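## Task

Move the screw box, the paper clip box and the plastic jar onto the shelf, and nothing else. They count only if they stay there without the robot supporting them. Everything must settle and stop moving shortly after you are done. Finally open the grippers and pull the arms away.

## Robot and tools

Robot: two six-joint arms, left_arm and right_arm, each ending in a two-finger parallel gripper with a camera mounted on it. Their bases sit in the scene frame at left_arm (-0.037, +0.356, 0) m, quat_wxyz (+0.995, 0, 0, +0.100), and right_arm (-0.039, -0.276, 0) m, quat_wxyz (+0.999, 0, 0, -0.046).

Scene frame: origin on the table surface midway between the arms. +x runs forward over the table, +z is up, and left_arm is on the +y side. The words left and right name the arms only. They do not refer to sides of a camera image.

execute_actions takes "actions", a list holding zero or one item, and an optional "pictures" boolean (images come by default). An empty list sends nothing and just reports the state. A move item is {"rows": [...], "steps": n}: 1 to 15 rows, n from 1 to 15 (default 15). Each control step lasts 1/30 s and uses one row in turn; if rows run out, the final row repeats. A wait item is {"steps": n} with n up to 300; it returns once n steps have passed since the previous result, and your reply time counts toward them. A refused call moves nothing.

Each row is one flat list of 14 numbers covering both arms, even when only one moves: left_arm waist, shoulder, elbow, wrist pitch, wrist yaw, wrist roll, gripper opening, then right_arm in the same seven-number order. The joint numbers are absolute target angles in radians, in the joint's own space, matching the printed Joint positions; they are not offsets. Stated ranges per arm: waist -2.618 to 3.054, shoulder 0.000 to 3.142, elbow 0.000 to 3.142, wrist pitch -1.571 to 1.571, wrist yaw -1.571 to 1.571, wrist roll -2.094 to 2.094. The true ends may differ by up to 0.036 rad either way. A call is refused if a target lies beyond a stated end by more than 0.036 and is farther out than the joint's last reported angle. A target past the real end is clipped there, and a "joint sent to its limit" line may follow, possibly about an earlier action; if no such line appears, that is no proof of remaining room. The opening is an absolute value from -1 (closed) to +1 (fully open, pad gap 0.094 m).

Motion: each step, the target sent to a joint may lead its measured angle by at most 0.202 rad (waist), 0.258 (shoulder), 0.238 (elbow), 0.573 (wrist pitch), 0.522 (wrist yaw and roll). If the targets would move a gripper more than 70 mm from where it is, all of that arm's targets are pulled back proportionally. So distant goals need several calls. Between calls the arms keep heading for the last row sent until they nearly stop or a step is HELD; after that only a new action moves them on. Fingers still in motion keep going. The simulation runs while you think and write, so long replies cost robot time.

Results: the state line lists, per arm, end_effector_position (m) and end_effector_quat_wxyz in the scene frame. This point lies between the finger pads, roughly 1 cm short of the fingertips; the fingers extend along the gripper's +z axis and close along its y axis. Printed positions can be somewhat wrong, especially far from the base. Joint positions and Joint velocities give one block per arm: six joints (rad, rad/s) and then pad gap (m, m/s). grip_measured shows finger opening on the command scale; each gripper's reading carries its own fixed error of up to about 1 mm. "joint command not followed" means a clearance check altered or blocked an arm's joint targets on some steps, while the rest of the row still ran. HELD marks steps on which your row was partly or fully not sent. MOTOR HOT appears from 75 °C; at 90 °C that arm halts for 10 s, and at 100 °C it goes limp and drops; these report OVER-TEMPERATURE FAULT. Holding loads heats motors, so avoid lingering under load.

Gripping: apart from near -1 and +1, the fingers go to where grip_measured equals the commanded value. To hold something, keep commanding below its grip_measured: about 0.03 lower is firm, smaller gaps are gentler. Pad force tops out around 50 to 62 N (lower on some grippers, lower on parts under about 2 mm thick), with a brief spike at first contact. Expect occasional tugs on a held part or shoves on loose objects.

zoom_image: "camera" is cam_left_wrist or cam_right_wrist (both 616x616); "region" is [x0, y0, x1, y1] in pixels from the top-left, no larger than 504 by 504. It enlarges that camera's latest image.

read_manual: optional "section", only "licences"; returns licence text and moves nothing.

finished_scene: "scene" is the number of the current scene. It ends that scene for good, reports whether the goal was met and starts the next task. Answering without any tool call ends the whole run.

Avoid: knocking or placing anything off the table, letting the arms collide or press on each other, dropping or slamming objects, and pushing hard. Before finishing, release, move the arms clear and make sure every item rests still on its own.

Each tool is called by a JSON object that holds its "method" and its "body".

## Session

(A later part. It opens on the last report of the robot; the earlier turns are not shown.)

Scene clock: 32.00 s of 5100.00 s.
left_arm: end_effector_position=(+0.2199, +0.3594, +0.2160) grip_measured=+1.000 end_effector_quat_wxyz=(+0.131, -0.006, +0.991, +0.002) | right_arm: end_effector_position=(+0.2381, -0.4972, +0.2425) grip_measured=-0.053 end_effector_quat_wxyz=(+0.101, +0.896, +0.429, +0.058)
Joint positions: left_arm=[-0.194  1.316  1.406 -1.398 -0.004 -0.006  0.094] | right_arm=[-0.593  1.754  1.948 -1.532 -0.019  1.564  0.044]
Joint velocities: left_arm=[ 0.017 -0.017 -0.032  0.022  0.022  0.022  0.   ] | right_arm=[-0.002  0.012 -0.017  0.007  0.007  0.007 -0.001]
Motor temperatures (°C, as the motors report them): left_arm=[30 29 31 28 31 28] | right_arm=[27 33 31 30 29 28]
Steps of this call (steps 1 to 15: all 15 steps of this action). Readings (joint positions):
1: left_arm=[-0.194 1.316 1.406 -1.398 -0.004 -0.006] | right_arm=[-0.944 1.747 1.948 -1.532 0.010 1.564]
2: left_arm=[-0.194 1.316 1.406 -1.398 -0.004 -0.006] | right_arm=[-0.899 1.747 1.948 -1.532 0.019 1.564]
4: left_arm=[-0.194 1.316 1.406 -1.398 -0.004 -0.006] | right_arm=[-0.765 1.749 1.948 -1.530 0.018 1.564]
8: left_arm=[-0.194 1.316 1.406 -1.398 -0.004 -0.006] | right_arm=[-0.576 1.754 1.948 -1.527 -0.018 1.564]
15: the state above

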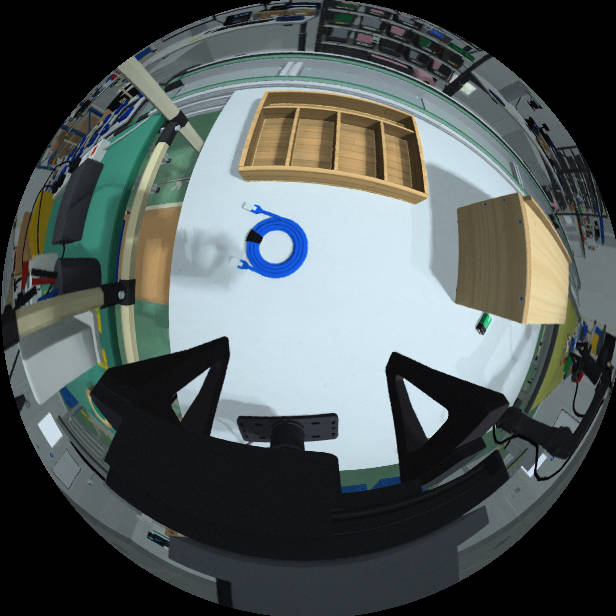

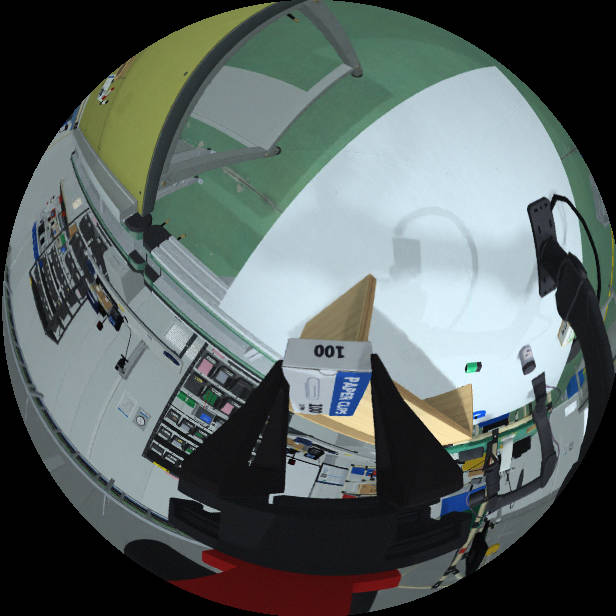

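{"method": "execute_actions", "body": {"actions": [{"rows":[[-0.2,1.3,1.4,-1.4,0,0,1,-0.3,1.75,1.95,-1.55,0,0,-0.1]]}], "pictures": false}}

{"method": "execute_actions", "body": {"actions": [{"steps":15}]}}

Scene clock: 32.97 s of 5100.00 s.
left_arm: end_effector_position=(+0.2199, +0.3594, +0.2160) grip_measured=+1.000 end_effector_quat_wxyz=(+0.131, -0.006, +0.991, +0.002) | right_arm: end_effector_position=(+0.2894, -0.4053, +0.2420) grip_measured=-0.052 end_effector_quat_wxyz=(+0.113, +0.287, +0.951, -0.002)
Joint positions: left_arm=[-0.194  1.316  1.406 -1.398 -0.004 -0.006  0.094] | right_arm=[-0.293  1.754  1.948 -1.538 -0.016  0.203  0.045]
Joint velocities: left_arm=[ 0.007  0.007  0.002  0.037 -0.022 -0.007  0.   ] | right_arm=[-0.017  0.012 -0.007 -0.037  0.022 -1.37   0.   ]
Motor temperatures (°C, as the motors report them): left_arm=[30 29 31 28 31 28] | right_arm=[27 33 31 30 29 28]
Steps of this call (steps 1 to 14: the robot went on to your last target; steps 15 to 29: all 15 steps of this action). Readings (joint positions):
15: left_arm=[-0.194 1.316 1.406 -1.398 -0.004 -0.006] | right_arm=[-0.571 1.754 1.948 -1.535 -0.004 1.481]
16: left_arm=[-0.194 1.316 1.406 -1.398 -0.004 -0.006] | right_arm=[-0.526 1.754 1.948 -1.535 0.009 1.382]
18: left_arm=[-0.194 1.316 1.406 -1.398 -0.004 -0.006] | right_arm=[-0.398 1.754 1.948 -1.534 0.009 1.183]
22: left_arm=[-0.194 1.316 1.406 -1.398 -0.004 -0.006] | right_arm=[-0.272 1.754 1.948 -1.533 -0.021 0.781]
29: the state above

Scene clock: 33.47 s of 5100.00 s.
left_arm: end_effector_position=(+0.2199, +0.3594, +0.2160) grip_measured=+1.000 end_effector_quat_wxyz=(+0.131, -0.006, +0.991, +0.002) | right_arm: end_effector_position=(+0.2885, -0.4053, +0.2418) grip_measured=-0.052 end_effector_quat_wxyz=(+0.110, +0.198, +0.974, -0.013)
Joint positions: left_arm=[-0.194  1.316  1.406 -1.398 -0.004 -0.006  0.094] | right_arm=[-0.293  1.754  1.948 -1.542 -0.014  0.016  0.045]
Joint velocities: left_arm=[-0.002 -0.017  0.002 -0.007 -0.066 -0.022  0.   ] | right_arm=[ 0.002 -0.002  0.007 -0.007 -0.007  0.007 -0.   ]
Motor temperatures (°C, as the motors report them): left_arm=[30 29 31 28 31 28] | right_arm=[27 33 31 30 29 28]
Steps of this call (steps 1 to 15: the robot went on to your last target). Readings (joint positions):
1: left_arm=[-0.194 1.316 1.406 -1.398 -0.004 -0.006] | right_arm=[-0.293 1.754 1.948 -1.539 -0.016 0.164]
2: left_arm=[-0.194 1.316 1.406 -1.398 -0.004 -0.006] | right_arm=[-0.293 1.754 1.948 -1.540 -0.016 0.133]
4: left_arm=[-0.194 1.316 1.406 -1.398 -0.004 -0.006] | right_arm=[-0.293 1.754 1.948 -1.541 -0.016 0.088]
8: left_arm=[-0.194 1.316 1.406 -1.398 -0.004 -0.006] | right_arm=[-0.293 1.754 1.948 -1.542 -0.015 0.042]
15: the state above

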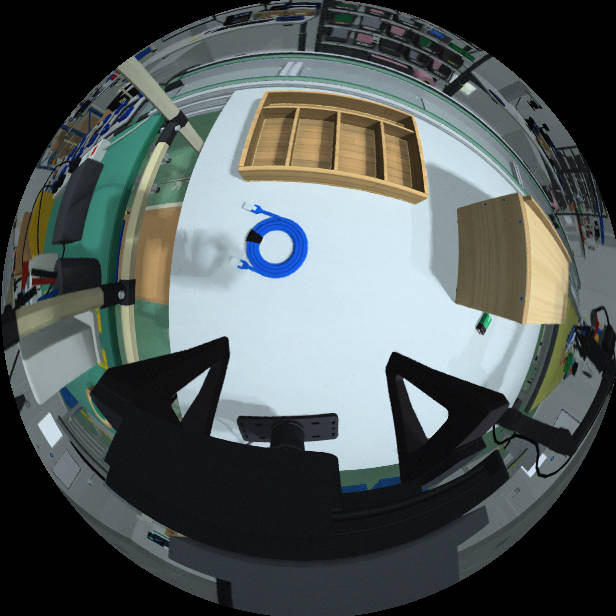

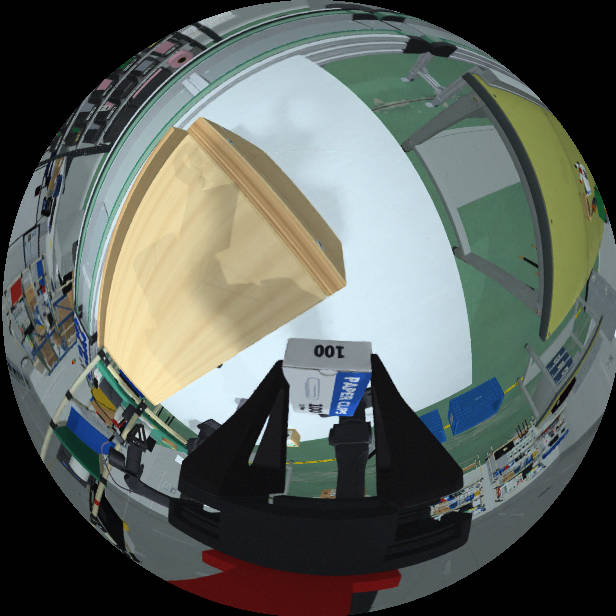

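{"method": "execute_actions", "body": {"actions": [{"rows":[[-0.2,1.3,1.4,-1.4,0,0,1,0.0,1.92,2.14,-1.55,0,0,-0.1]]}], "pictures": false}}

{"method": "execute_actions", "body": {"actions": [{"steps":15}]}}

Scene clock: 34.87 s of 5100.00 s.
left_arm: end_effector_position=(+0.2199, +0.3594, +0.2160) grip_measured=+1.000 end_effector_quat_wxyz=(+0.131, -0.006, +0.991, +0.002) | right_arm: end_effector_position=(+0.3472, -0.3045, +0.2111) grip_measured=-0.052 end_effector_quat_wxyz=(+0.067, +0.043, +0.997, +0.004)
Joint positions: left_arm=[-0.194  1.316  1.406 -1.398 -0.004 -0.006  0.094] | right_arm=[ 0.011  1.958  2.1   -1.579 -0.013  0.005  0.045]
Joint velocities: left_arm=[-0.012  0.007 -0.027  0.022  0.037 -0.037  0.   ] | right_arm=[-0.051 -0.002 -0.002 -0.037 -0.066  0.007 -0.   ]
Motor temperatures (°C, as the motors report them): left_arm=[30 29 31 28 31 28] | right_arm=[27 33 31 30 29 28]
Steps of this call (steps 1 to 15: the robot went on to your last target; steps 16 to 27: nothing new was sent; steps 28 to 42: all 15 steps of this action). Readings (joint positions):
28: left_arm=[-0.194 1.316 1.406 -1.398 -0.004 -0.006] | right_arm=[-0.274 1.777 1.982 -1.566 -0.000 0.010]
29: left_arm=[-0.194 1.316 1.406 -1.398 -0.004 -0.006] | right_arm=[-0.237 1.810 2.033 -1.577 0.011 0.010]
31: left_arm=[-0.194 1.316 1.406 -1.398 -0.004 -0.006] | right_arm=[-0.130 1.868 2.092 -1.552 0.014 0.010]
35: left_arm=[-0.194 1.316 1.406 -1.398 -0.004 -0.006] | right_arm=[0.024 1.935 2.107 -1.535 -0.009 0.006]
42: the state above

Scene clock: 35.37 s of 5100.00 s.
left_arm: end_effector_position=(+0.2199, +0.3594, +0.2160) grip_measured=+1.000 end_effector_quat_wxyz=(+0.131, -0.006, +0.991, +0.002) | right_arm: end_effector_position=(+0.3484, -0.3049, +0.2206) grip_measured=-0.052 end_effector_quat_wxyz=(+0.087, +0.043, +0.995, +0.003)
Joint positions: left_arm=[-0.194  1.316  1.406 -1.398 -0.004 -0.006  0.094] | right_arm=[ 0.01   1.934  2.1   -1.564 -0.013  0.005  0.045]
Joint velocities: left_arm=[-0.012  0.002 -0.002  0.022 -0.022  0.037  0.   ] | right_arm=[ 0.002 -0.012  0.012  0.037 -0.051 -0.007 -0.   ]
Motor temperatures (°C, as the motors report them): left_arm=[30 29 31 28 31 28] | right_arm=[27 33 31 30 29 28]
Steps of this call (steps 1 to 15: the robot went on to your last target). Readings (joint positions):
1: left_arm=[-0.194 1.316 1.406 -1.398 -0.004 -0.006] | right_arm=[0.010 1.958 2.100 -1.579 -0.013 0.005]
2: left_arm=[-0.194 1.316 1.406 -1.398 -0.004 -0.006] | right_arm=[0.010 1.958 2.100 -1.579 -0.013 0.005]
4: left_arm=[-0.194 1.316 1.406 -1.398 -0.004 -0.006] | right_arm=[0.010 1.953 2.100 -1.571 -0.013 0.005]
8: left_arm=[-0.194 1.316 1.406 -1.398 -0.004 -0.006] | right_arm=[0.010 1.936 2.100 -1.566 -0.013 0.005]
15: the state above

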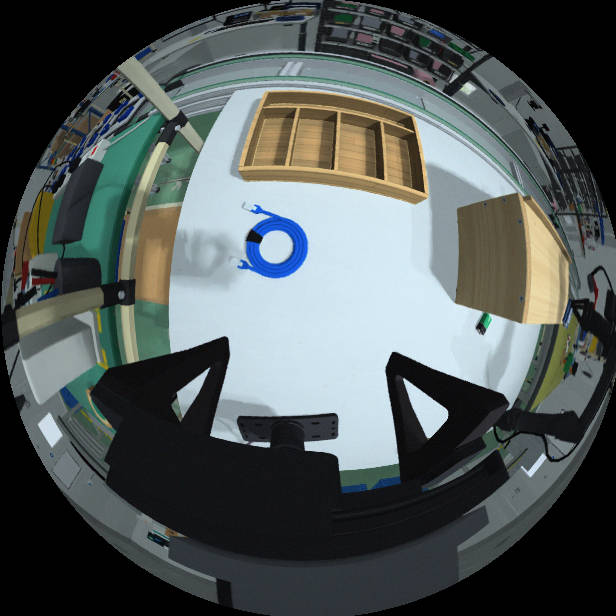

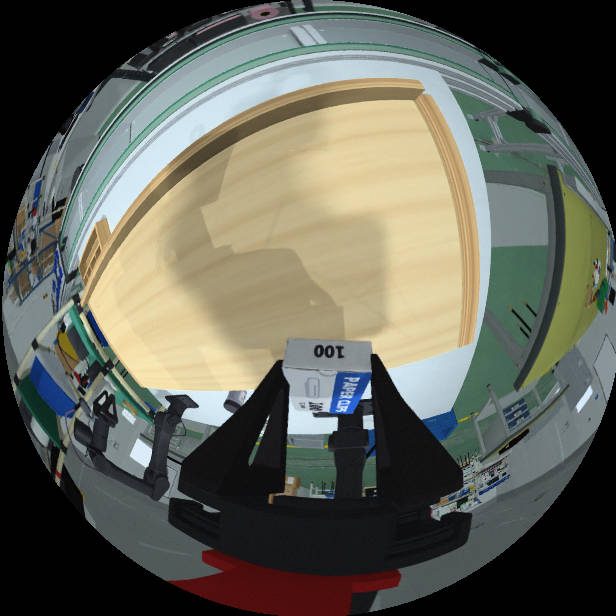

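{"method": "execute_actions", "body": {"actions": [{"rows":[[-0.2,1.3,1.4,-1.4,0,0,1,0.0,2.0,2.35,-1.55,0,0,-0.1],[-0.2,1.3,1.4,-1.4,0,0,1,0.0,2.0,2.35,-1.55,0,0,-0.1],[-0.2,1.3,1.4,-1.4,0,0,1,0.0,2.0,2.35,-1.55,0,0,-0.1],[-0.2,1.3,1.4,-1.4,0,0,1,0.0,2.0,2.35,-1.55,0,0,-0.1],[-0.2,1.3,1.4,-1.4,0,0,1,0.0,2.1,2.42,-1.55,0,0,-0.1]]}], "pictures": false}}

{"method": "execute_actions", "body": {"actions": [{"steps":20}]}}

Scene clock: 37.13 s of 5100.00 s.
left_arm: end_effector_position=(+0.2199, +0.3594, +0.2160) grip_measured=+1.000 end_effector_quat_wxyz=(+0.131, -0.006, +0.991, +0.002) | right_arm: end_effector_position=(+0.4107, -0.3101, +0.2372) grip_measured=-0.052 end_effector_quat_wxyz=(+0.159, +0.042, +0.986, +0.000)
Joint positions: left_arm=[-0.194  1.316  1.406 -1.398 -0.004 -0.006  0.094] | right_arm=[ 0.01   2.108  2.398 -1.542 -0.013  0.005  0.045]
Joint velocities: left_arm=[-0.002  0.002 -0.012 -0.007 -0.007 -0.007  0.   ] | right_arm=[-0.017  0.037 -0.012  0.007  0.022 -0.095  0.   ]
Motor temperatures (°C, as the motors report them): left_arm=[30 29 31 29 31 28] | right_arm=[27 33 31 30 29 28]
Steps of this call (steps 1 to 15: the robot went on to your last target; steps 16 to 38: nothing new was sent; steps 39 to 53: all 15 steps of this action). Readings (joint positions):
39: left_arm=[-0.194 1.316 1.406 -1.398 -0.004 -0.006] | right_arm=[0.010 1.951 2.143 -1.579 -0.013 0.005]
40: left_arm=[-0.194 1.316 1.406 -1.398 -0.004 -0.006] | right_arm=[0.010 1.979 2.211 -1.574 -0.013 0.005]
42: left_arm=[-0.194 1.316 1.406 -1.398 -0.004 -0.006] | right_arm=[0.010 2.003 2.291 -1.543 -0.013 0.005]
46: left_arm=[-0.194 1.316 1.406 -1.398 -0.004 -0.006] | right_arm=[0.010 2.055 2.397 -1.538 -0.013 0.005]
53: the state above

Scene clock: 37.80 s of 5100.00 s.
left_arm: end_effector_position=(+0.2199, +0.3594, +0.2160) grip_measured=+1.000 end_effector_quat_wxyz=(+0.131, -0.006, +0.991, +0.002) | right_arm: end_effector_position=(+0.4103, -0.3101, +0.2369) grip_measured=-0.052 end_effector_quat_wxyz=(+0.158, +0.042, +0.987, +0.000)
Joint positions: left_arm=[-0.194  1.316  1.406 -1.398 -0.004 -0.006  0.094] | right_arm=[ 0.01   2.108  2.398 -1.543 -0.013  0.005  0.045]
Joint velocities: left_arm=[ 0.002  0.007  0.012 -0.022 -0.051 -0.007  0.   ] | right_arm=[-0.012 -0.007 -0.002 -0.007  0.022 -0.007 -0.002]
Motor temperatures (°C, as the motors report them): left_arm=[30 29 31 29 31 28] | right_arm=[27 33 31 30 29 28]
Steps of this call (steps 1 to 15: the robot went on to your last target; steps 16 to 20: nothing new was sent). Readings (joint positions):
1: left_arm=[-0.194 1.316 1.406 -1.398 -0.004 -0.006] | right_arm=[0.010 2.108 2.398 -1.542 -0.013 0.005]
2: left_arm=[-0.194 1.316 1.406 -1.398 -0.004 -0.006] | right_arm=[0.010 2.108 2.398 -1.543 -0.013 0.005]
4: left_arm=[-0.194 1.316 1.406 -1.398 -0.004 -0.006] | right_arm=[0.010 2.108 2.398 -1.543 -0.013 0.005]
8: left_arm=[-0.194 1.316 1.406 -1.398 -0.004 -0.006] | right_arm=[0.010 2.108 2.398 -1.543 -0.013 0.005]
20: the state above
All arms were judged still, so your last target was given up. Only a new action makes them travel on or press farther. Fingers that are still opening or closing keep moving.

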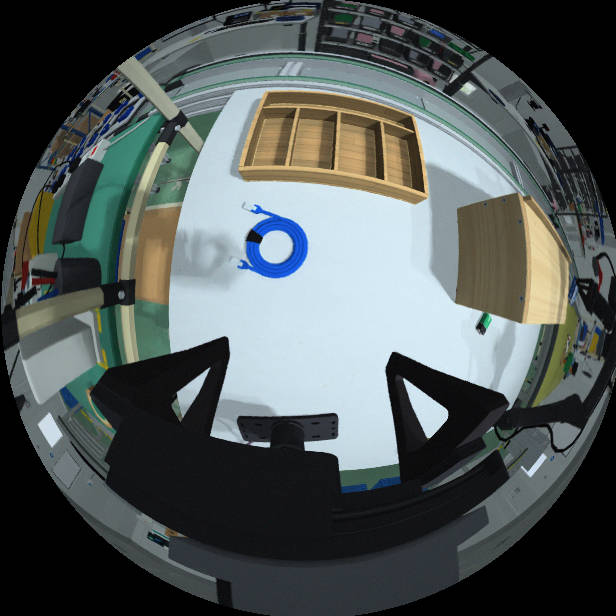

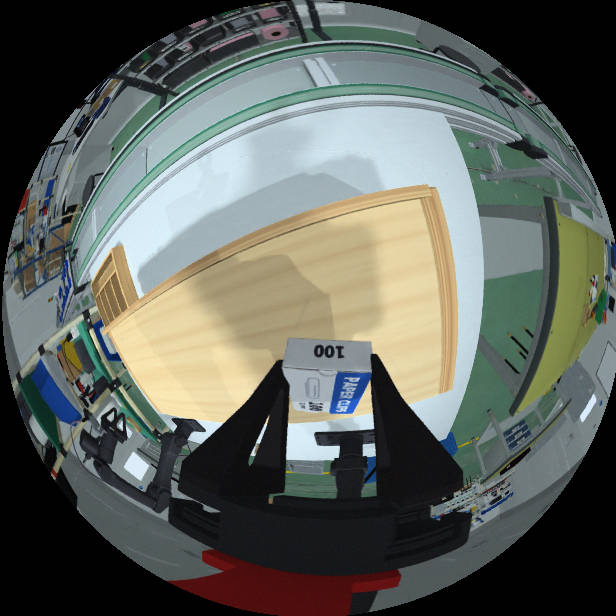

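{"method": "execute_actions", "body": {"actions": [{"rows":[[-0.2,1.3,1.4,-1.4,0,0,1,0.0,2.1,2.32,-1.55,0,0,-0.1]]}]}}

Scene clock: 38.80 s of 5100.00 s.
left_arm: end_effector_position=(+0.2199, +0.3594, +0.2160) grip_measured=+1.000 end_effector_quat_wxyz=(+0.131, -0.006, +0.991, +0.002) | right_arm: end_effector_position=(+0.3918, -0.3087, +0.2038) grip_measured=-0.053 end_effector_quat_wxyz=(+0.090, +0.043, +0.995, +0.004)
Joint positions: left_arm=[-0.194  1.316  1.406 -1.398 -0.004 -0.006  0.094] | right_arm=[ 0.009  2.118  2.304 -1.576 -0.014  0.005  0.045]
Joint velocities: left_arm=[-0.002  0.007 -0.017 -0.037  0.066 -0.007  0.   ] | right_arm=[-0.007 -0.125  0.002  0.081 -0.022 -0.022  0.001]
Motor temperatures (°C, as the motors report them): left_arm=[30 29 31 29 31 28] | right_arm=[27 33 31 30 29 28]
Steps of this call (steps 1 to 15: nothing new was sent; steps 16 to 30: all 15 steps of this action). Readings (joint positions):
16: left_arm=[-0.194 1.316 1.406 -1.398 -0.004 -0.006] | right_arm=[0.010 2.106 2.387 -1.539 -0.013 0.005]
17: left_arm=[-0.194 1.316 1.406 -1.398 -0.004 -0.006] | right_arm=[0.010 2.102 2.371 -1.542 -0.013 0.005]
19: left_arm=[-0.194 1.316 1.406 -1.398 -0.004 -0.006] | right_arm=[0.010 2.104 2.331 -1.579 -0.013 0.005]
23: left_arm=[-0.194 1.316 1.406 -1.398 -0.004 -0.006] | right_arm=[0.010 2.133 2.304 -1.579 -0.013 0.005]
30: the state above

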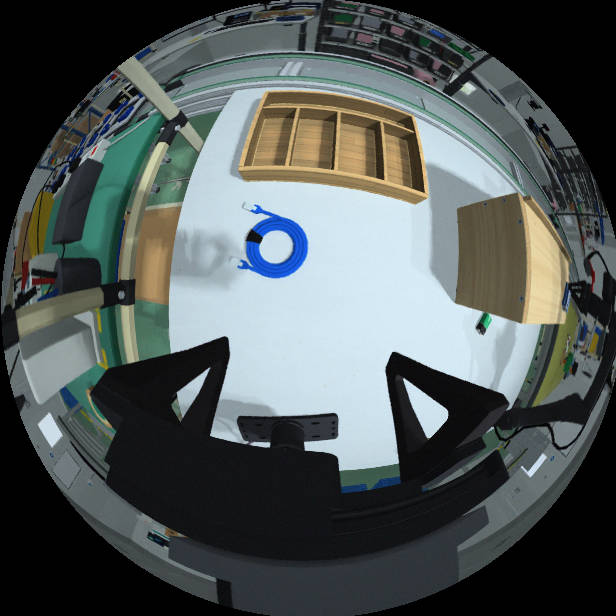

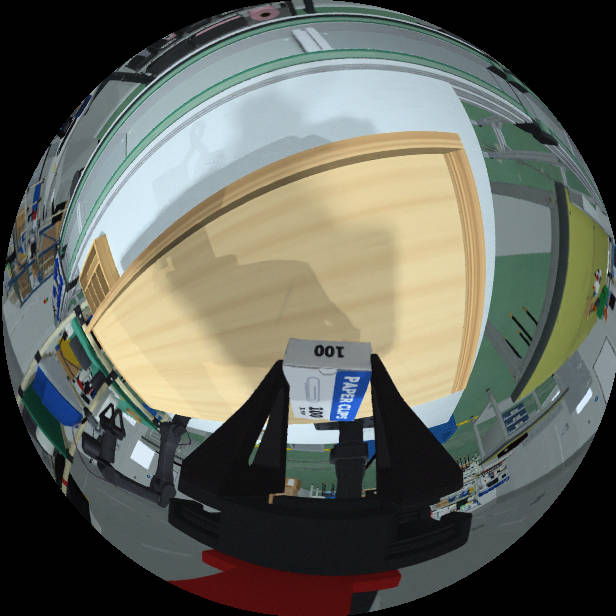

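{"method": "execute_actions", "body": {"actions": [{"rows":[[-0.2,1.3,1.4,-1.4,0,0,1,0.0,2.12,2.32,-1.5,0,0,-0.1],[-0.2,1.3,1.4,-1.4,0,0,1,0.0,2.13,2.32,-1.47,0,0,-0.1],[-0.2,1.3,1.4,-1.4,0,0,1,0.0,2.13,2.32,-1.45,0,0,-0.1],[-0.2,1.3,1.4,-1.4,0,0,1,0.0,2.14,2.32,-1.45,0,0,-0.1],[-0.2,1.3,1.4,-1.4,0,0,1,0.0,2.15,2.32,-1.45,0,0,-0.1],[-0.2,1.3,1.4,-1.4,0,0,1,0.0,2.16,2.32,-1.45,0,0,-0.1]]}]}}

Scene clock: 40.80 s of 5100.00 s.
left_arm: end_effector_position=(+0.2199, +0.3594, +0.2160) grip_measured=+1.000 end_effector_quat_wxyz=(+0.131, -0.006, +0.991, +0.002) | right_arm: end_effector_position=(+0.4155, -0.3108, +0.1971) grip_measured=-0.053 end_effector_quat_wxyz=(+0.121, +0.043, +0.992, +0.002)
Joint positions: left_arm=[-0.194  1.316  1.406 -1.398 -0.004 -0.006  0.094] | right_arm=[ 0.009  2.145  2.304 -1.487 -0.014  0.005  0.044]
Joint velocities: left_arm=[ 0.007 -0.002  0.002 -0.066  0.051 -0.022  0.   ] | right_arm=[-0.012 -0.012 -0.007 -0.007 -0.007 -0.051 -0.   ]
Motor temperatures (°C, as the motors report them): left_arm=[30 29 31 29 31 28] | right_arm=[27 34 31 30 29 28]
Steps of this call (steps 1 to 30: the robot went on to your last target; steps 31 to 45: nothing new was sent; steps 46 to 60: all 15 steps of this action). Readings (joint positions):
46: left_arm=[-0.194 1.316 1.406 -1.398 -0.004 -0.006] | right_arm=[0.009 2.112 2.304 -1.561 -0.014 0.005]
47: left_arm=[-0.194 1.316 1.406 -1.398 -0.004 -0.006] | right_arm=[0.009 2.113 2.304 -1.550 -0.014 0.005]
49: left_arm=[-0.194 1.316 1.406 -1.398 -0.004 -0.006] | right_arm=[0.009 2.116 2.304 -1.521 -0.014 0.005]
53: left_arm=[-0.194 1.316 1.406 -1.398 -0.004 -0.006] | right_arm=[0.009 2.135 2.304 -1.492 -0.014 0.005]
60: the state above

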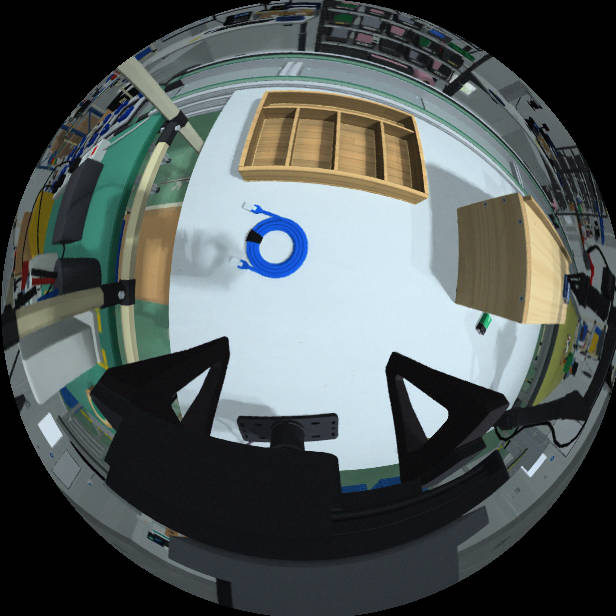

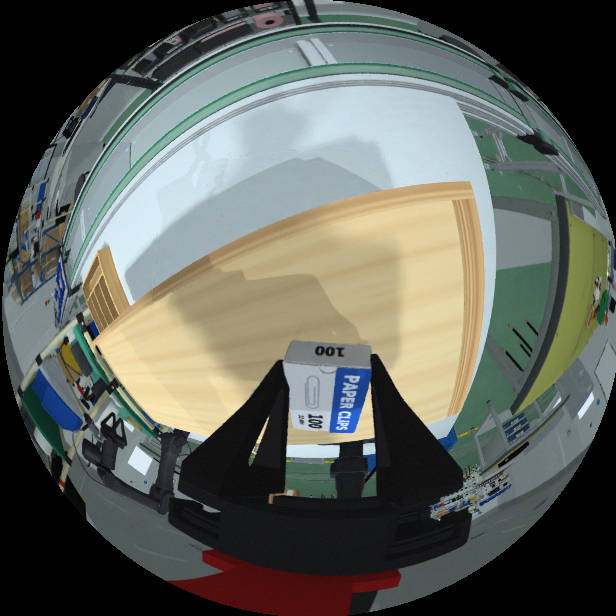

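{"method": "execute_actions", "body": {"actions": [{"rows":[[-0.2,1.3,1.4,-1.4,0,0,1,0.0,2.14,2.31,-1.48,0,0,0.6]],"steps":10}], "pictures": false}}

{"method": "execute_actions", "body": {"actions": [{"rows":[[-0.2,1.3,1.4,-1.4,0,0,1,0.0,2.0,2.4,-1.5,0,0,1]]}]}}

Scene clock: 41.67 s of 5100.00 s.
left_arm: end_effector_position=(+0.2199, +0.3594, +0.2160) grip_measured=+1.000 end_effector_quat_wxyz=(+0.131, -0.006, +0.991, +0.002) | right_arm: end_effector_position=(+0.4155, -0.3109, +0.1971) grip_measured=+0.598 end_effector_quat_wxyz=(+0.121, +0.043, +0.992, +0.002)
Joint positions: left_arm=[-0.194  1.316  1.406 -1.398 -0.004 -0.006  0.094] | right_arm=[ 0.009  2.145  2.304 -1.487 -0.014  0.005  0.075]
Joint velocities: left_arm=[-0.022  0.012  0.007 -0.037 -0.037  0.051  0.   ] | right_arm=[-0.002  0.007 -0.002  0.007 -0.022  0.066 -0.002]
Motor temperatures (°C, as the motors report them): left_arm=[30 29 31 29 31 28] | right_arm=[27 34 31 30 29 28]
Steps of this call (steps 1 to 15: the robot went on to your last target; step 16: nothing new was sent; steps 17 to 26: all 10 steps of this action). Readings (joint positions):
17: left_arm=[-0.194 1.316 1.406 -1.398 -0.004 -0.006] | right_arm=[0.009 2.145 2.304 -1.487 -0.014 0.005]
18: left_arm=[-0.194 1.316 1.406 -1.398 -0.004 -0.006] | right_arm=[0.009 2.145 2.304 -1.487 -0.014 0.005]
20: left_arm=[-0.194 1.316 1.406 -1.398 -0.004 -0.006] | right_arm=[0.009 2.145 2.304 -1.487 -0.014 0.005]
24: left_arm=[-0.194 1.316 1.406 -1.398 -0.004 -0.006] | right_arm=[0.009 2.145 2.304 -1.487 -0.014 0.005]
26: the state above

Scene clock: 42.17 s of 5100.00 s.
left_arm: end_effector_position=(+0.2199, +0.3594, +0.2160) grip_measured=+1.000 end_effector_quat_wxyz=(+0.131, -0.006, +0.991, +0.002) | right_arm: end_effector_position=(+0.4032, -0.3098, +0.2926) grip_measured=+1.000 end_effector_quat_wxyz=(+0.240, +0.041, +0.970, -0.003)
Joint positions: left_arm=[-0.194  1.316  1.406 -1.398 -0.004 -0.006  0.094] | right_arm=[ 0.009  1.985  2.392 -1.493 -0.014  0.005  0.094]
Joint velocities: left_arm=[-0.007 -0.017  0.002 -0.037  0.007 -0.066  0.   ] | right_arm=[ 0.007  0.115 -0.007  0.007 -0.007 -0.007  0.   ]
Motor temperatures (°C, as the motors report them): left_arm=[30 29 31 29 31 28] | right_arm=[27 34 31 30 29 28]
Steps of this call (steps 1 to 15: all 15 steps of this action). Readings (joint positions):
1: left_arm=[-0.194 1.316 1.406 -1.398 -0.004 -0.006] | right_arm=[0.009 2.138 2.306 -1.487 -0.014 0.005]
2: left_arm=[-0.194 1.316 1.406 -1.398 -0.004 -0.006] | right_arm=[0.009 2.128 2.310 -1.490 -0.014 0.005]
4: left_arm=[-0.194 1.316 1.406 -1.398 -0.004 -0.006] | right_arm=[0.009 2.091 2.329 -1.493 -0.014 0.005]
8: left_arm=[-0.194 1.316 1.406 -1.398 -0.004 -0.006] | right_arm=[0.009 2.004 2.377 -1.493 -0.014 0.005]
15: the state above

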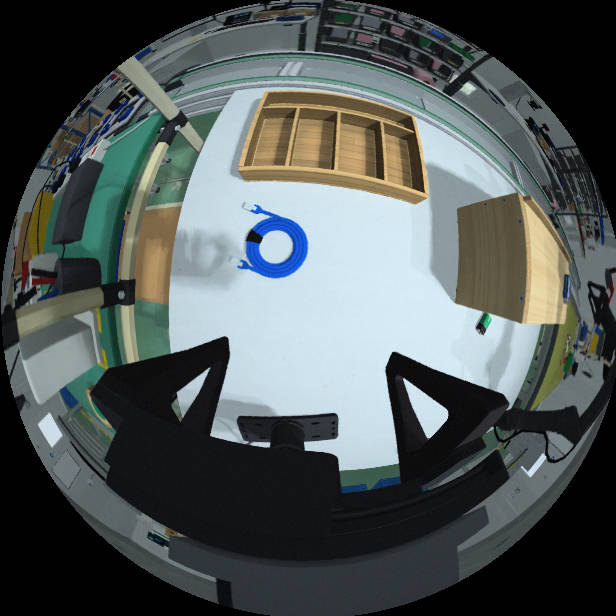

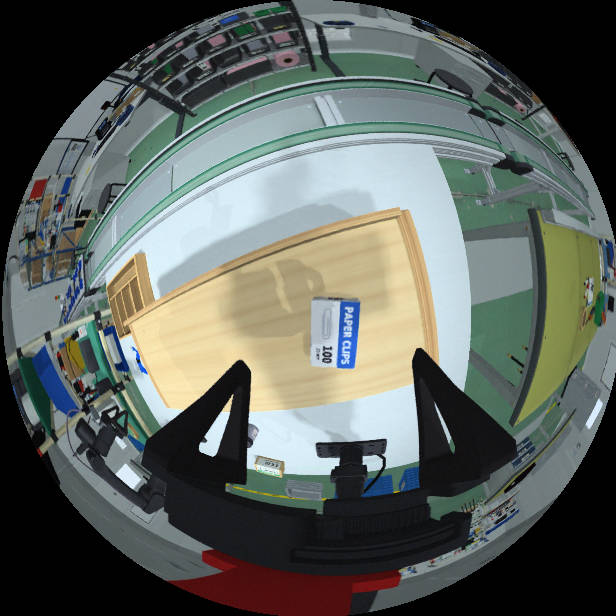

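{"method": "execute_actions", "body": {"actions": [{"rows":[[-0.2,1.3,1.4,-1.4,0,0,1,0.0,1.3,1.6,-1.5,0,0,1]]}], "pictures": false}}

{"method": "execute_actions", "body": {"actions": [{"rows":[[-0.2,1.3,1.4,-1.4,0,0,1,1.2,1.2,1.4,-1.4,0,0,1]]}], "pictures": false}}

{"method": "execute_actions", "body": {"actions": [{"steps":20}], "pictures": false}}

{"method": "execute_actions", "body": {"actions": [{"rows":[[-0.2,1.3,1.4,-1.4,0,0,1,1.2,1.3,1.04,-1.31,0,0,1]]}], "pictures": false}}

{"method": "execute_actions", "body": {"actions": [{"steps":15}]}}

Scene clock: 43.70 s of 5100.00 s.
left_arm: end_effector_position=(+0.2199, +0.3594, +0.2160) grip_measured=+1.000 end_effector_quat_wxyz=(+0.131, -0.006, +0.991, +0.002) | right_arm: end_effector_position=(+0.2096, -0.2936, +0.2860) grip_measured=+1.000 end_effector_quat_wxyz=(+0.203, +0.042, +0.978, -0.001)
Joint positions: left_arm=[-0.194  1.316  1.406 -1.398 -0.004 -0.006  0.094] | right_arm=[ 0.009  1.272  1.635 -1.524 -0.014  0.005  0.094]
Joint velocities: left_arm=[-0.002 -0.002 -0.007  0.037  0.066 -0.037  0.   ] | right_arm=[-0.012  0.217 -0.183  0.11   0.037  0.007  0.   ]
Motor temperatures (°C, as the motors report them): left_arm=[30 29 31 29 31 28] | right_arm=[27 34 31 30 29 28]
Steps of this call (steps 1 to 30: the robot went on to your last target; step 31: nothing new was sent; steps 32 to 46: all 15 steps of this action). Readings (joint positions):
32: left_arm=[-0.194 1.316 1.406 -1.398 -0.004 -0.006] | right_arm=[0.009 1.957 2.329 -1.461 -0.014 0.005]
33: left_arm=[-0.194 1.316 1.406 -1.398 -0.004 -0.006] | right_arm=[0.009 1.898 2.234 -1.448 -0.014 0.005]
35: left_arm=[-0.194 1.316 1.406 -1.398 -0.004 -0.006] | right_arm=[0.009 1.759 2.058 -1.459 -0.014 0.005]
39: left_arm=[-0.194 1.316 1.406 -1.398 -0.004 -0.006] | right_arm=[0.009 1.425 1.733 -1.473 -0.014 0.005]
46: the state above

Scene clock: 44.20 s of 5100.00 s.
left_arm: end_effector_position=(+0.2199, +0.3594, +0.2160) grip_measured=+1.000 end_effector_quat_wxyz=(+0.131, -0.006, +0.991, +0.002) | right_arm: end_effector_position=(+0.0927, -0.0675, +0.2352) grip_measured=+1.000 end_effector_quat_wxyz=(+0.152, -0.472, +0.864, +0.084)
Joint positions: left_arm=[-0.194  1.316  1.406 -1.398 -0.004 -0.006  0.094] | right_arm=[ 1.098  1.227  1.401 -1.397 -0.     0.005  0.094]
Joint velocities: left_arm=[ 0.012  0.007 -0.012  0.066 -0.022 -0.022  0.   ] | right_arm=[ 1.912  0.002 -0.002  0.037 -0.227 -0.037  0.   ]
Motor temperatures (°C, as the motors report them): left_arm=[30 29 31 29 31 28] | right_arm=[27 34 31 30 29 28]
Steps of this call (steps 1 to 15: all 15 steps of this action). Readings (joint positions):
1: left_arm=[-0.194 1.316 1.406 -1.398 -0.004 -0.006] | right_arm=[0.044 1.261 1.589 -1.484 0.007 0.007]
2: left_arm=[-0.194 1.316 1.406 -1.398 -0.004 -0.006] | right_arm=[0.111 1.241 1.523 -1.448 0.011 0.007]
4: left_arm=[-0.194 1.316 1.406 -1.398 -0.004 -0.006] | right_arm=[0.264 1.229 1.436 -1.441 0.007 0.006]
8: left_arm=[-0.194 1.316 1.406 -1.398 -0.004 -0.006] | right_arm=[0.569 1.229 1.401 -1.425 0.004 0.006]
15: the state above

Scene clock: 44.87 s of 5100.00 s.
left_arm: end_effector_position=(+0.2199, +0.3594, +0.2160) grip_measured=+1.000 end_effector_quat_wxyz=(+0.131, -0.006, +0.991, +0.002) | right_arm: end_effector_position=(+0.0692, -0.0554, +0.2371) grip_measured=+1.000 end_effector_quat_wxyz=(+0.148, -0.515, +0.838, +0.098)
Joint positions: left_arm=[-0.194  1.316  1.406 -1.398 -0.004 -0.006  0.094] | right_arm=[ 1.197  1.219  1.401 -1.396 -0.012  0.004  0.094]
Joint velocities: left_arm=[-0.002 -0.002  0.017 -0.051  0.007 -0.022  0.   ] | right_arm=[ 0.002 -0.002 -0.002 -0.022 -0.037 -0.022  0.   ]
Motor temperatures (°C, as the motors report them): left_arm=[30 29 31 29 31 28] | right_arm=[27 33 31 30 29 28]
Steps of this call (steps 1 to 20: the robot went on to your last target). Readings (joint positions):
1: left_arm=[-0.194 1.316 1.406 -1.398 -0.004 -0.006] | right_arm=[1.152 1.227 1.401 -1.396 -0.006 0.005]
2: left_arm=[-0.194 1.316 1.406 -1.398 -0.004 -0.006] | right_arm=[1.183 1.227 1.401 -1.396 -0.011 0.004]
4: left_arm=[-0.194 1.316 1.406 -1.398 -0.004 -0.006] | right_arm=[1.197 1.225 1.401 -1.396 -0.012 0.004]
8: left_arm=[-0.194 1.316 1.406 -1.398 -0.004 -0.006] | right_arm=[1.197 1.219 1.401 -1.396 -0.012 0.004]
20: the state above

Scene clock: 45.37 s of 5100.00 s.
left_arm: end_effector_position=(+0.2199, +0.3594, +0.2160) grip_measured=+1.000 end_effector_quat_wxyz=(+0.131, -0.006, +0.991, +0.002) | right_arm: end_effector_position=(+0.0462, -0.1011, +0.1132) grip_measured=+1.000 end_effector_quat_wxyz=(-0.022, -0.523, +0.852, -0.007)
Joint positions: left_arm=[-0.194  1.316  1.406 -1.398 -0.004 -0.006  0.094] | right_arm=[ 1.197  1.317  1.026 -1.324 -0.012  0.004  0.094]
Joint velocities: left_arm=[-0.002 -0.012  0.007  0.007 -0.037 -0.007  0.   ] | right_arm=[-0.007 -0.002  0.002  0.11  -0.081  0.051  0.   ]
Motor temperatures (°C, as the motors report them): left_arm=[30 29 31 29 31 28] | right_arm=[27 33 31 30 29 28]
Steps of this call (steps 1 to 15: all 15 steps of this action). Readings (joint positions):
1: left_arm=[-0.194 1.316 1.406 -1.398 -0.004 -0.006] | right_arm=[1.197 1.219 1.373 -1.373 -0.012 0.004]
2: left_arm=[-0.194 1.316 1.406 -1.398 -0.004 -0.006] | right_arm=[1.197 1.219 1.326 -1.348 -0.012 0.004]
4: left_arm=[-0.194 1.316 1.406 -1.398 -0.004 -0.006] | right_arm=[1.197 1.248 1.203 -1.320 -0.012 0.004]
8: left_arm=[-0.194 1.316 1.406 -1.398 -0.004 -0.006] | right_arm=[1.197 1.326 1.034 -1.324 -0.012 0.004]
15: the state above

Scene clock: 45.87 s of 5100.00 s.
left_arm: end_effector_position=(+0.2199, +0.3594, +0.2160) grip_measured=+1.000 end_effector_quat_wxyz=(+0.131, -0.006, +0.991, +0.002) | right_arm: end_effector_position=(+0.0462, -0.1011, +0.1132) grip_measured=+1.000 end_effector_quat_wxyz=(-0.022, -0.523, +0.852, -0.007)
Joint positions: left_arm=[-0.194  1.316  1.406 -1.398 -0.004 -0.006  0.094] | right_arm=[ 1.197  1.317  1.026 -1.324 -0.012  0.004  0.094]
Joint velocities: left_arm=[ 0.002  0.007  0.012  0.007  0.022 -0.007  0.   ] | right_arm=[-0.012  0.002  0.012 -0.037 -0.022  0.051  0.   ]
Motor temperatures (°C, as the motors report them): left_arm=[30 29 31 29 31 28] | right_arm=[27 33 31 30 29 28]
Steps of this call (steps 1 to 15: the robot went on to your last target). Readings (joint positions):
1: left_arm=[-0.194 1.316 1.406 -1.398 -0.004 -0.006] | right_arm=[1.197 1.317 1.026 -1.324 -0.012 0.004]
2: left_arm=[-0.194 1.316 1.406 -1.398 -0.004 -0.006] | right_arm=[1.197 1.317 1.026 -1.324 -0.012 0.004]
4: left_arm=[-0.194 1.316 1.406 -1.398 -0.004 -0.006] | right_arm=[1.197 1.317 1.026 -1.324 -0.012 0.004]
8: left_arm=[-0.194 1.316 1.406 -1.398 -0.004 -0.006] | right_arm=[1.197 1.317 1.026 -1.324 -0.012 0.004]
15: the state above
All arms were judged still, so your last target was given up. Only a new action makes them travel on or press farther. Fingers that are still opening or closing keep moving.

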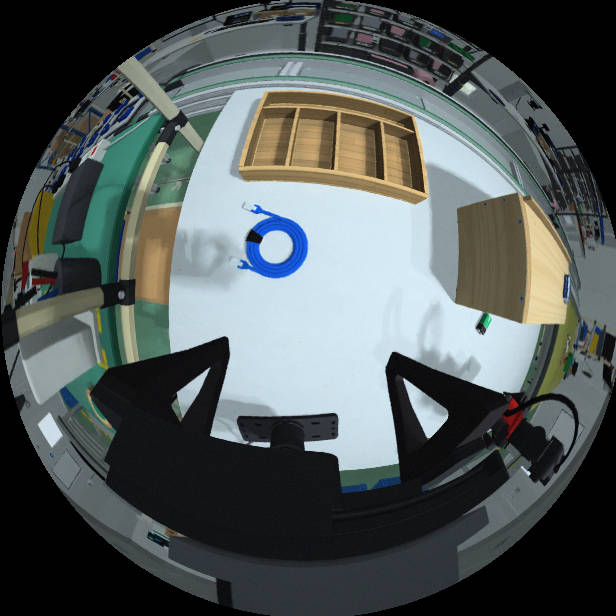

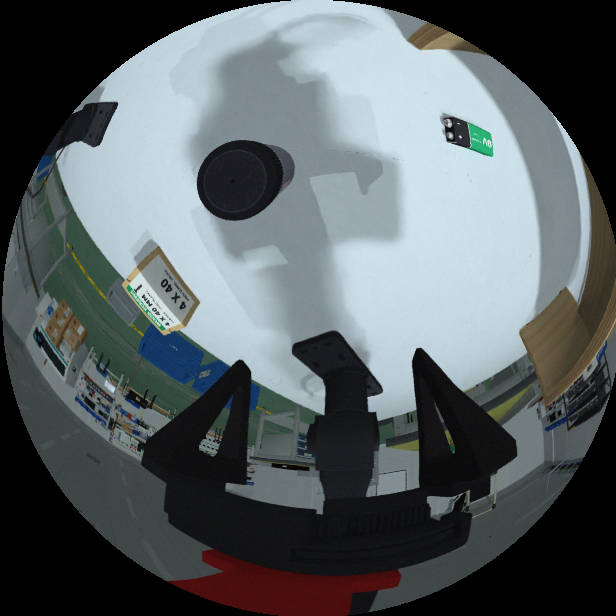

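{"method": "execute_actions", "body": {"actions": [{"rows":[[-0.2,1.3,1.4,-1.4,0,0,1,1.33,1.5,1.42,-1.4,0,0,1],[-0.2,1.3,1.4,-1.4,0,0,1,1.33,1.55,1.42,-1.4,0,0,1],[-0.2,1.3,1.4,-1.4,0,0,1,1.33,1.61,1.41,-1.355,0,0,1]]}], "pictures": false}}

{"method": "execute_actions", "body": {"actions": [{"steps":10}]}}

Scene clock: 47.70 s of 5100.00 s.
left_arm: end_effector_position=(+0.2199, +0.3594, +0.2160) grip_measured=+1.000 end_effector_quat_wxyz=(+0.131, -0.006, +0.991, +0.002) | right_arm: end_effector_position=(+0.0538, -0.0087, +0.1350) grip_measured=+1.000 end_effector_quat_wxyz=(-0.003, -0.577, +0.817, -0.002)
Joint positions: left_arm=[-0.194  1.316  1.406 -1.398 -0.004 -0.006  0.094] | right_arm=[ 1.328  1.62   1.384 -1.344 -0.     0.005  0.094]
Joint velocities: left_arm=[-0.002 -0.017  0.002  0.037 -0.007  0.007  0.   ] | right_arm=[-0.002 -0.002 -0.007 -0.022  0.037  0.007  0.   ]
Motor temperatures (°C, as the motors report them): left_arm=[30 29 31 29 31 28] | right_arm=[27 33 31 30 29 28]
Steps of this call (steps 1 to 40: nothing new was sent; steps 41 to 55: all 15 steps of this action). Readings (joint positions):
41: left_arm=[-0.194 1.316 1.406 -1.398 -0.004 -0.006] | right_arm=[1.217 1.347 1.064 -1.363 -0.002 0.005]
42: left_arm=[-0.194 1.316 1.406 -1.398 -0.004 -0.006] | right_arm=[1.254 1.406 1.138 -1.407 0.000 0.005]
44: left_arm=[-0.194 1.316 1.406 -1.398 -0.004 -0.006] | right_arm=[1.308 1.535 1.293 -1.399 -0.000 0.005]
48: left_arm=[-0.194 1.316 1.406 -1.398 -0.004 -0.006] | right_arm=[1.328 1.620 1.384 -1.325 -0.000 0.005]
55: the state above

Scene clock: 48.03 s of 5100.00 s.
left_arm: end_effector_position=(+0.2199, +0.3594, +0.2160) grip_measured=+1.000 end_effector_quat_wxyz=(+0.131, -0.006, +0.991, +0.002) | right_arm: end_effector_position=(+0.0535, -0.0095, +0.1351) grip_measured=+1.000 end_effector_quat_wxyz=(-0.005, -0.577, +0.817, -0.003)
Joint positions: left_arm=[-0.194  1.316  1.406 -1.398 -0.004 -0.006  0.094] | right_arm=[ 1.328  1.62   1.384 -1.347 -0.     0.005  0.094]
Joint velocities: left_arm=[-0.012 -0.002 -0.007  0.007 -0.051  0.022  0.   ] | right_arm=[ 0.017  0.002 -0.007 -0.095 -0.037  0.051  0.   ]
Motor temperatures (°C, as the motors report them): left_arm=[30 29 31 29 31 28] | right_arm=[27 33 31 30 29 28]
Steps of this call (steps 1 to 10: the robot went on to your last target). Readings (joint positions):
1: left_arm=[-0.194 1.316 1.406 -1.398 -0.004 -0.006] | right_arm=[1.328 1.620 1.384 -1.344 -0.000 0.005]
2: left_arm=[-0.194 1.316 1.406 -1.398 -0.004 -0.006] | right_arm=[1.328 1.620 1.384 -1.345 -0.000 0.005]
4: left_arm=[-0.194 1.316 1.406 -1.398 -0.004 -0.006] | right_arm=[1.328 1.620 1.384 -1.346 -0.000 0.005]
8: left_arm=[-0.194 1.316 1.406 -1.398 -0.004 -0.006] | right_arm=[1.328 1.620 1.384 -1.347 -0.000 0.005]
10: the state above

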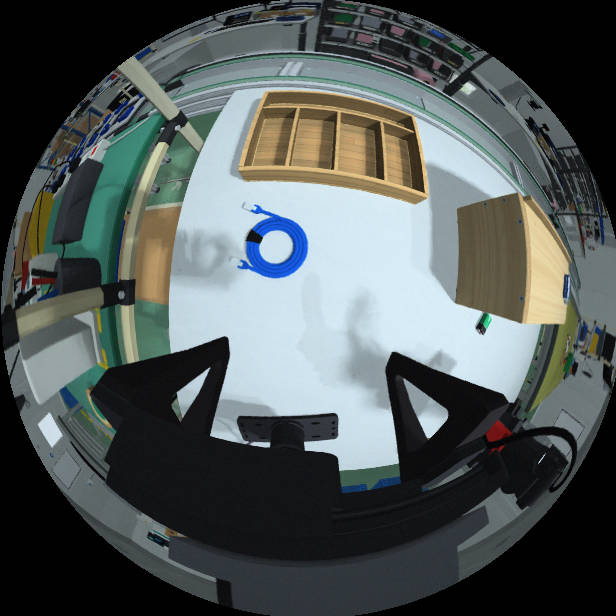

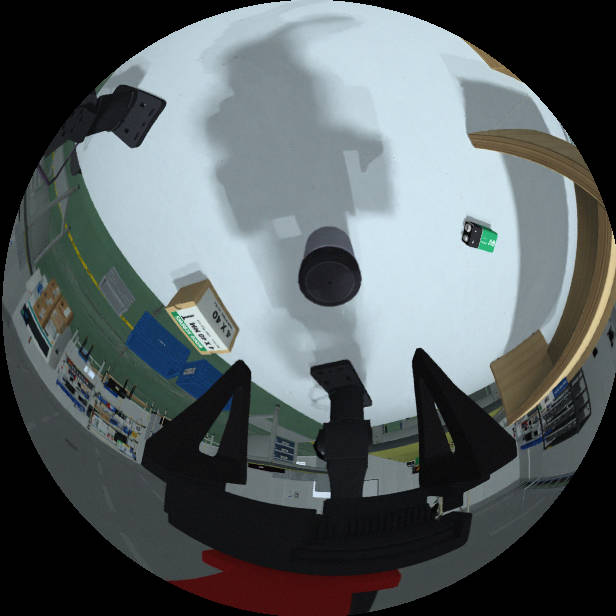

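{"method": "execute_actions", "body": {"actions": [{"rows":[[-0.2,1.3,1.4,-1.4,0,0,1,1.33,1.63,1.28,-1.2,0,0,1],[-0.2,1.3,1.4,-1.4,0,0,1,1.33,1.63,1.28,-1.2,0,0,1],[-0.2,1.3,1.4,-1.4,0,0,1,1.33,1.63,1.28,-1.2,0,0,1],[-0.2,1.3,1.4,-1.4,0,0,1,1.33,1.63,1.28,-1.2,0,0,1],[-0.2,1.3,1.4,-1.4,0,0,1,1.33,1.65,1.18,-1.1,0,0,1],[-0.2,1.3,1.4,-1.4,0,0,1,1.33,1.65,1.18,-1.1,0,0,1],[-0.2,1.3,1.4,-1.4,0,0,1,1.33,1.65,1.18,-1.1,0,0,1],[-0.2,1.3,1.4,-1.4,0,0,1,1.33,1.67,1.09,-1.0,0,0,1]]}]}}

Scene clock: 50.43 s of 5100.00 s.
left_arm: end_effector_position=(+0.2199, +0.3594, +0.2160) grip_measured=+1.000 end_effector_quat_wxyz=(+0.131, -0.006, +0.991, +0.002) | right_arm: end_effector_position=(+0.0491, -0.0221, +0.0481) grip_measured=+1.000 end_effector_quat_wxyz=(-0.028, -0.577, +0.816, -0.020)
Joint positions: left_arm=[-0.194  1.316  1.406 -1.398 -0.004 -0.006  0.094] | right_arm=[ 1.328  1.679  1.095 -1.054 -0.     0.005  0.094]
Joint velocities: left_arm=[-0.012  0.007 -0.002 -0.081 -0.11   0.022  0.   ] | right_arm=[-0.012  0.007 -0.002  0.242 -0.037 -0.022  0.   ]
Motor temperatures (°C, as the motors report them): left_arm=[30 29 31 29 31 28] | right_arm=[27 33 31 30 29 28]
Steps of this call (steps 1 to 15: the robot went on to your last target; steps 16 to 57: nothing new was sent; steps 58 to 72: all 15 steps of this action). Readings (joint positions):
58: left_arm=[-0.194 1.316 1.406 -1.398 -0.004 -0.006] | right_arm=[1.328 1.618 1.370 -1.326 -0.000 0.005]
59: left_arm=[-0.194 1.316 1.406 -1.398 -0.004 -0.006] | right_arm=[1.328 1.616 1.349 -1.299 -0.000 0.005]
61: left_arm=[-0.194 1.316 1.406 -1.398 -0.004 -0.006] | right_arm=[1.328 1.623 1.312 -1.267 -0.000 0.005]
65: left_arm=[-0.194 1.316 1.406 -1.398 -0.004 -0.006] | right_arm=[1.328 1.640 1.193 -1.156 -0.000 0.005]
72: the state above

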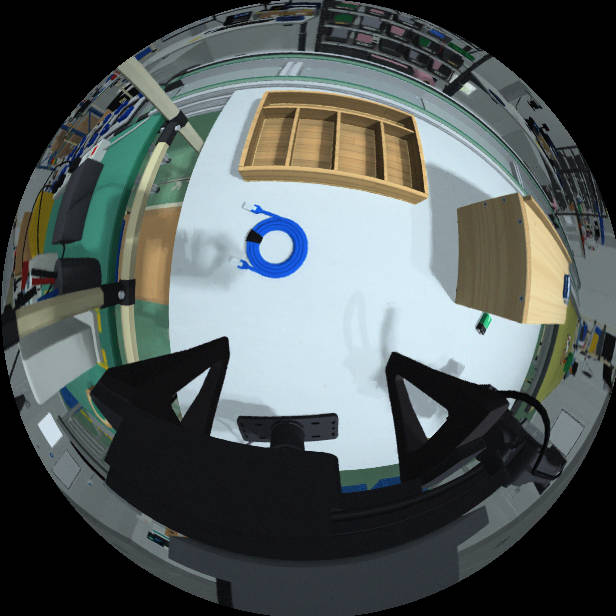

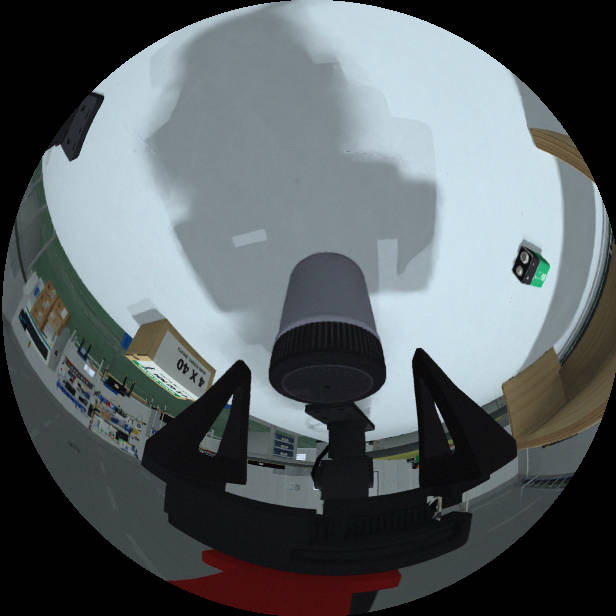

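{"method": "execute_actions", "body": {"actions": [{"rows":[[-0.2,1.3,1.4,-1.4,0,0,1,1.33,1.67,1.09,-1.0,0,0,0.15]]}]}}

Scene clock: 51.37 s of 5100.00 s.
left_arm: end_effector_position=(+0.2199, +0.3594, +0.2160) grip_measured=+1.000 end_effector_quat_wxyz=(+0.131, -0.006, +0.991, +0.002) | right_arm: end_effector_position=(+0.0524, -0.0127, +0.0476) grip_measured=+0.152 end_effector_quat_wxyz=(-0.012, -0.577, +0.817, -0.008)
Joint positions: left_arm=[-0.194  1.316  1.406 -1.398 -0.004 -0.006  0.094] | right_arm=[ 1.328  1.679  1.095 -1.014 -0.     0.005  0.054]
Joint velocities: left_arm=[ 0.002  0.007 -0.002 -0.037 -0.022 -0.022  0.   ] | right_arm=[ 0.002  0.002 -0.017 -0.007  0.051 -0.007 -0.   ]
Motor temperatures (°C, as the motors report them): left_arm=[30 29 31 29 31 28] | right_arm=[27 33 31 30 29 28]
Steps of this call (steps 1 to 13: the robot went on to your last target; steps 14 to 28: all 15 steps of this action). Readings (joint positions):
14: left_arm=[-0.194 1.316 1.406 -1.398 -0.004 -0.006] | right_arm=[1.328 1.679 1.095 -1.015 -0.000 0.005]
15: left_arm=[-0.194 1.316 1.406 -1.398 -0.004 -0.006] | right_arm=[1.328 1.679 1.095 -1.015 -0.000 0.005]
17: left_arm=[-0.194 1.316 1.406 -1.398 -0.004 -0.006] | right_arm=[1.328 1.679 1.095 -1.015 -0.000 0.005]
21: left_arm=[-0.194 1.316 1.406 -1.398 -0.004 -0.006] | right_arm=[1.328 1.679 1.095 -1.014 -0.000 0.005]
28: the state above

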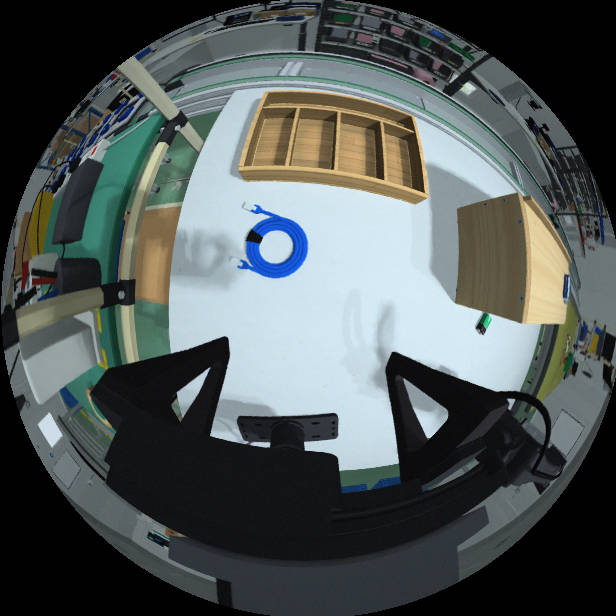

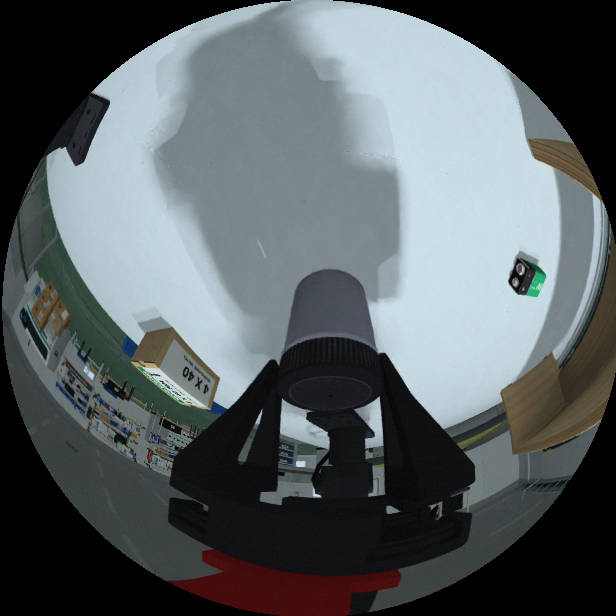

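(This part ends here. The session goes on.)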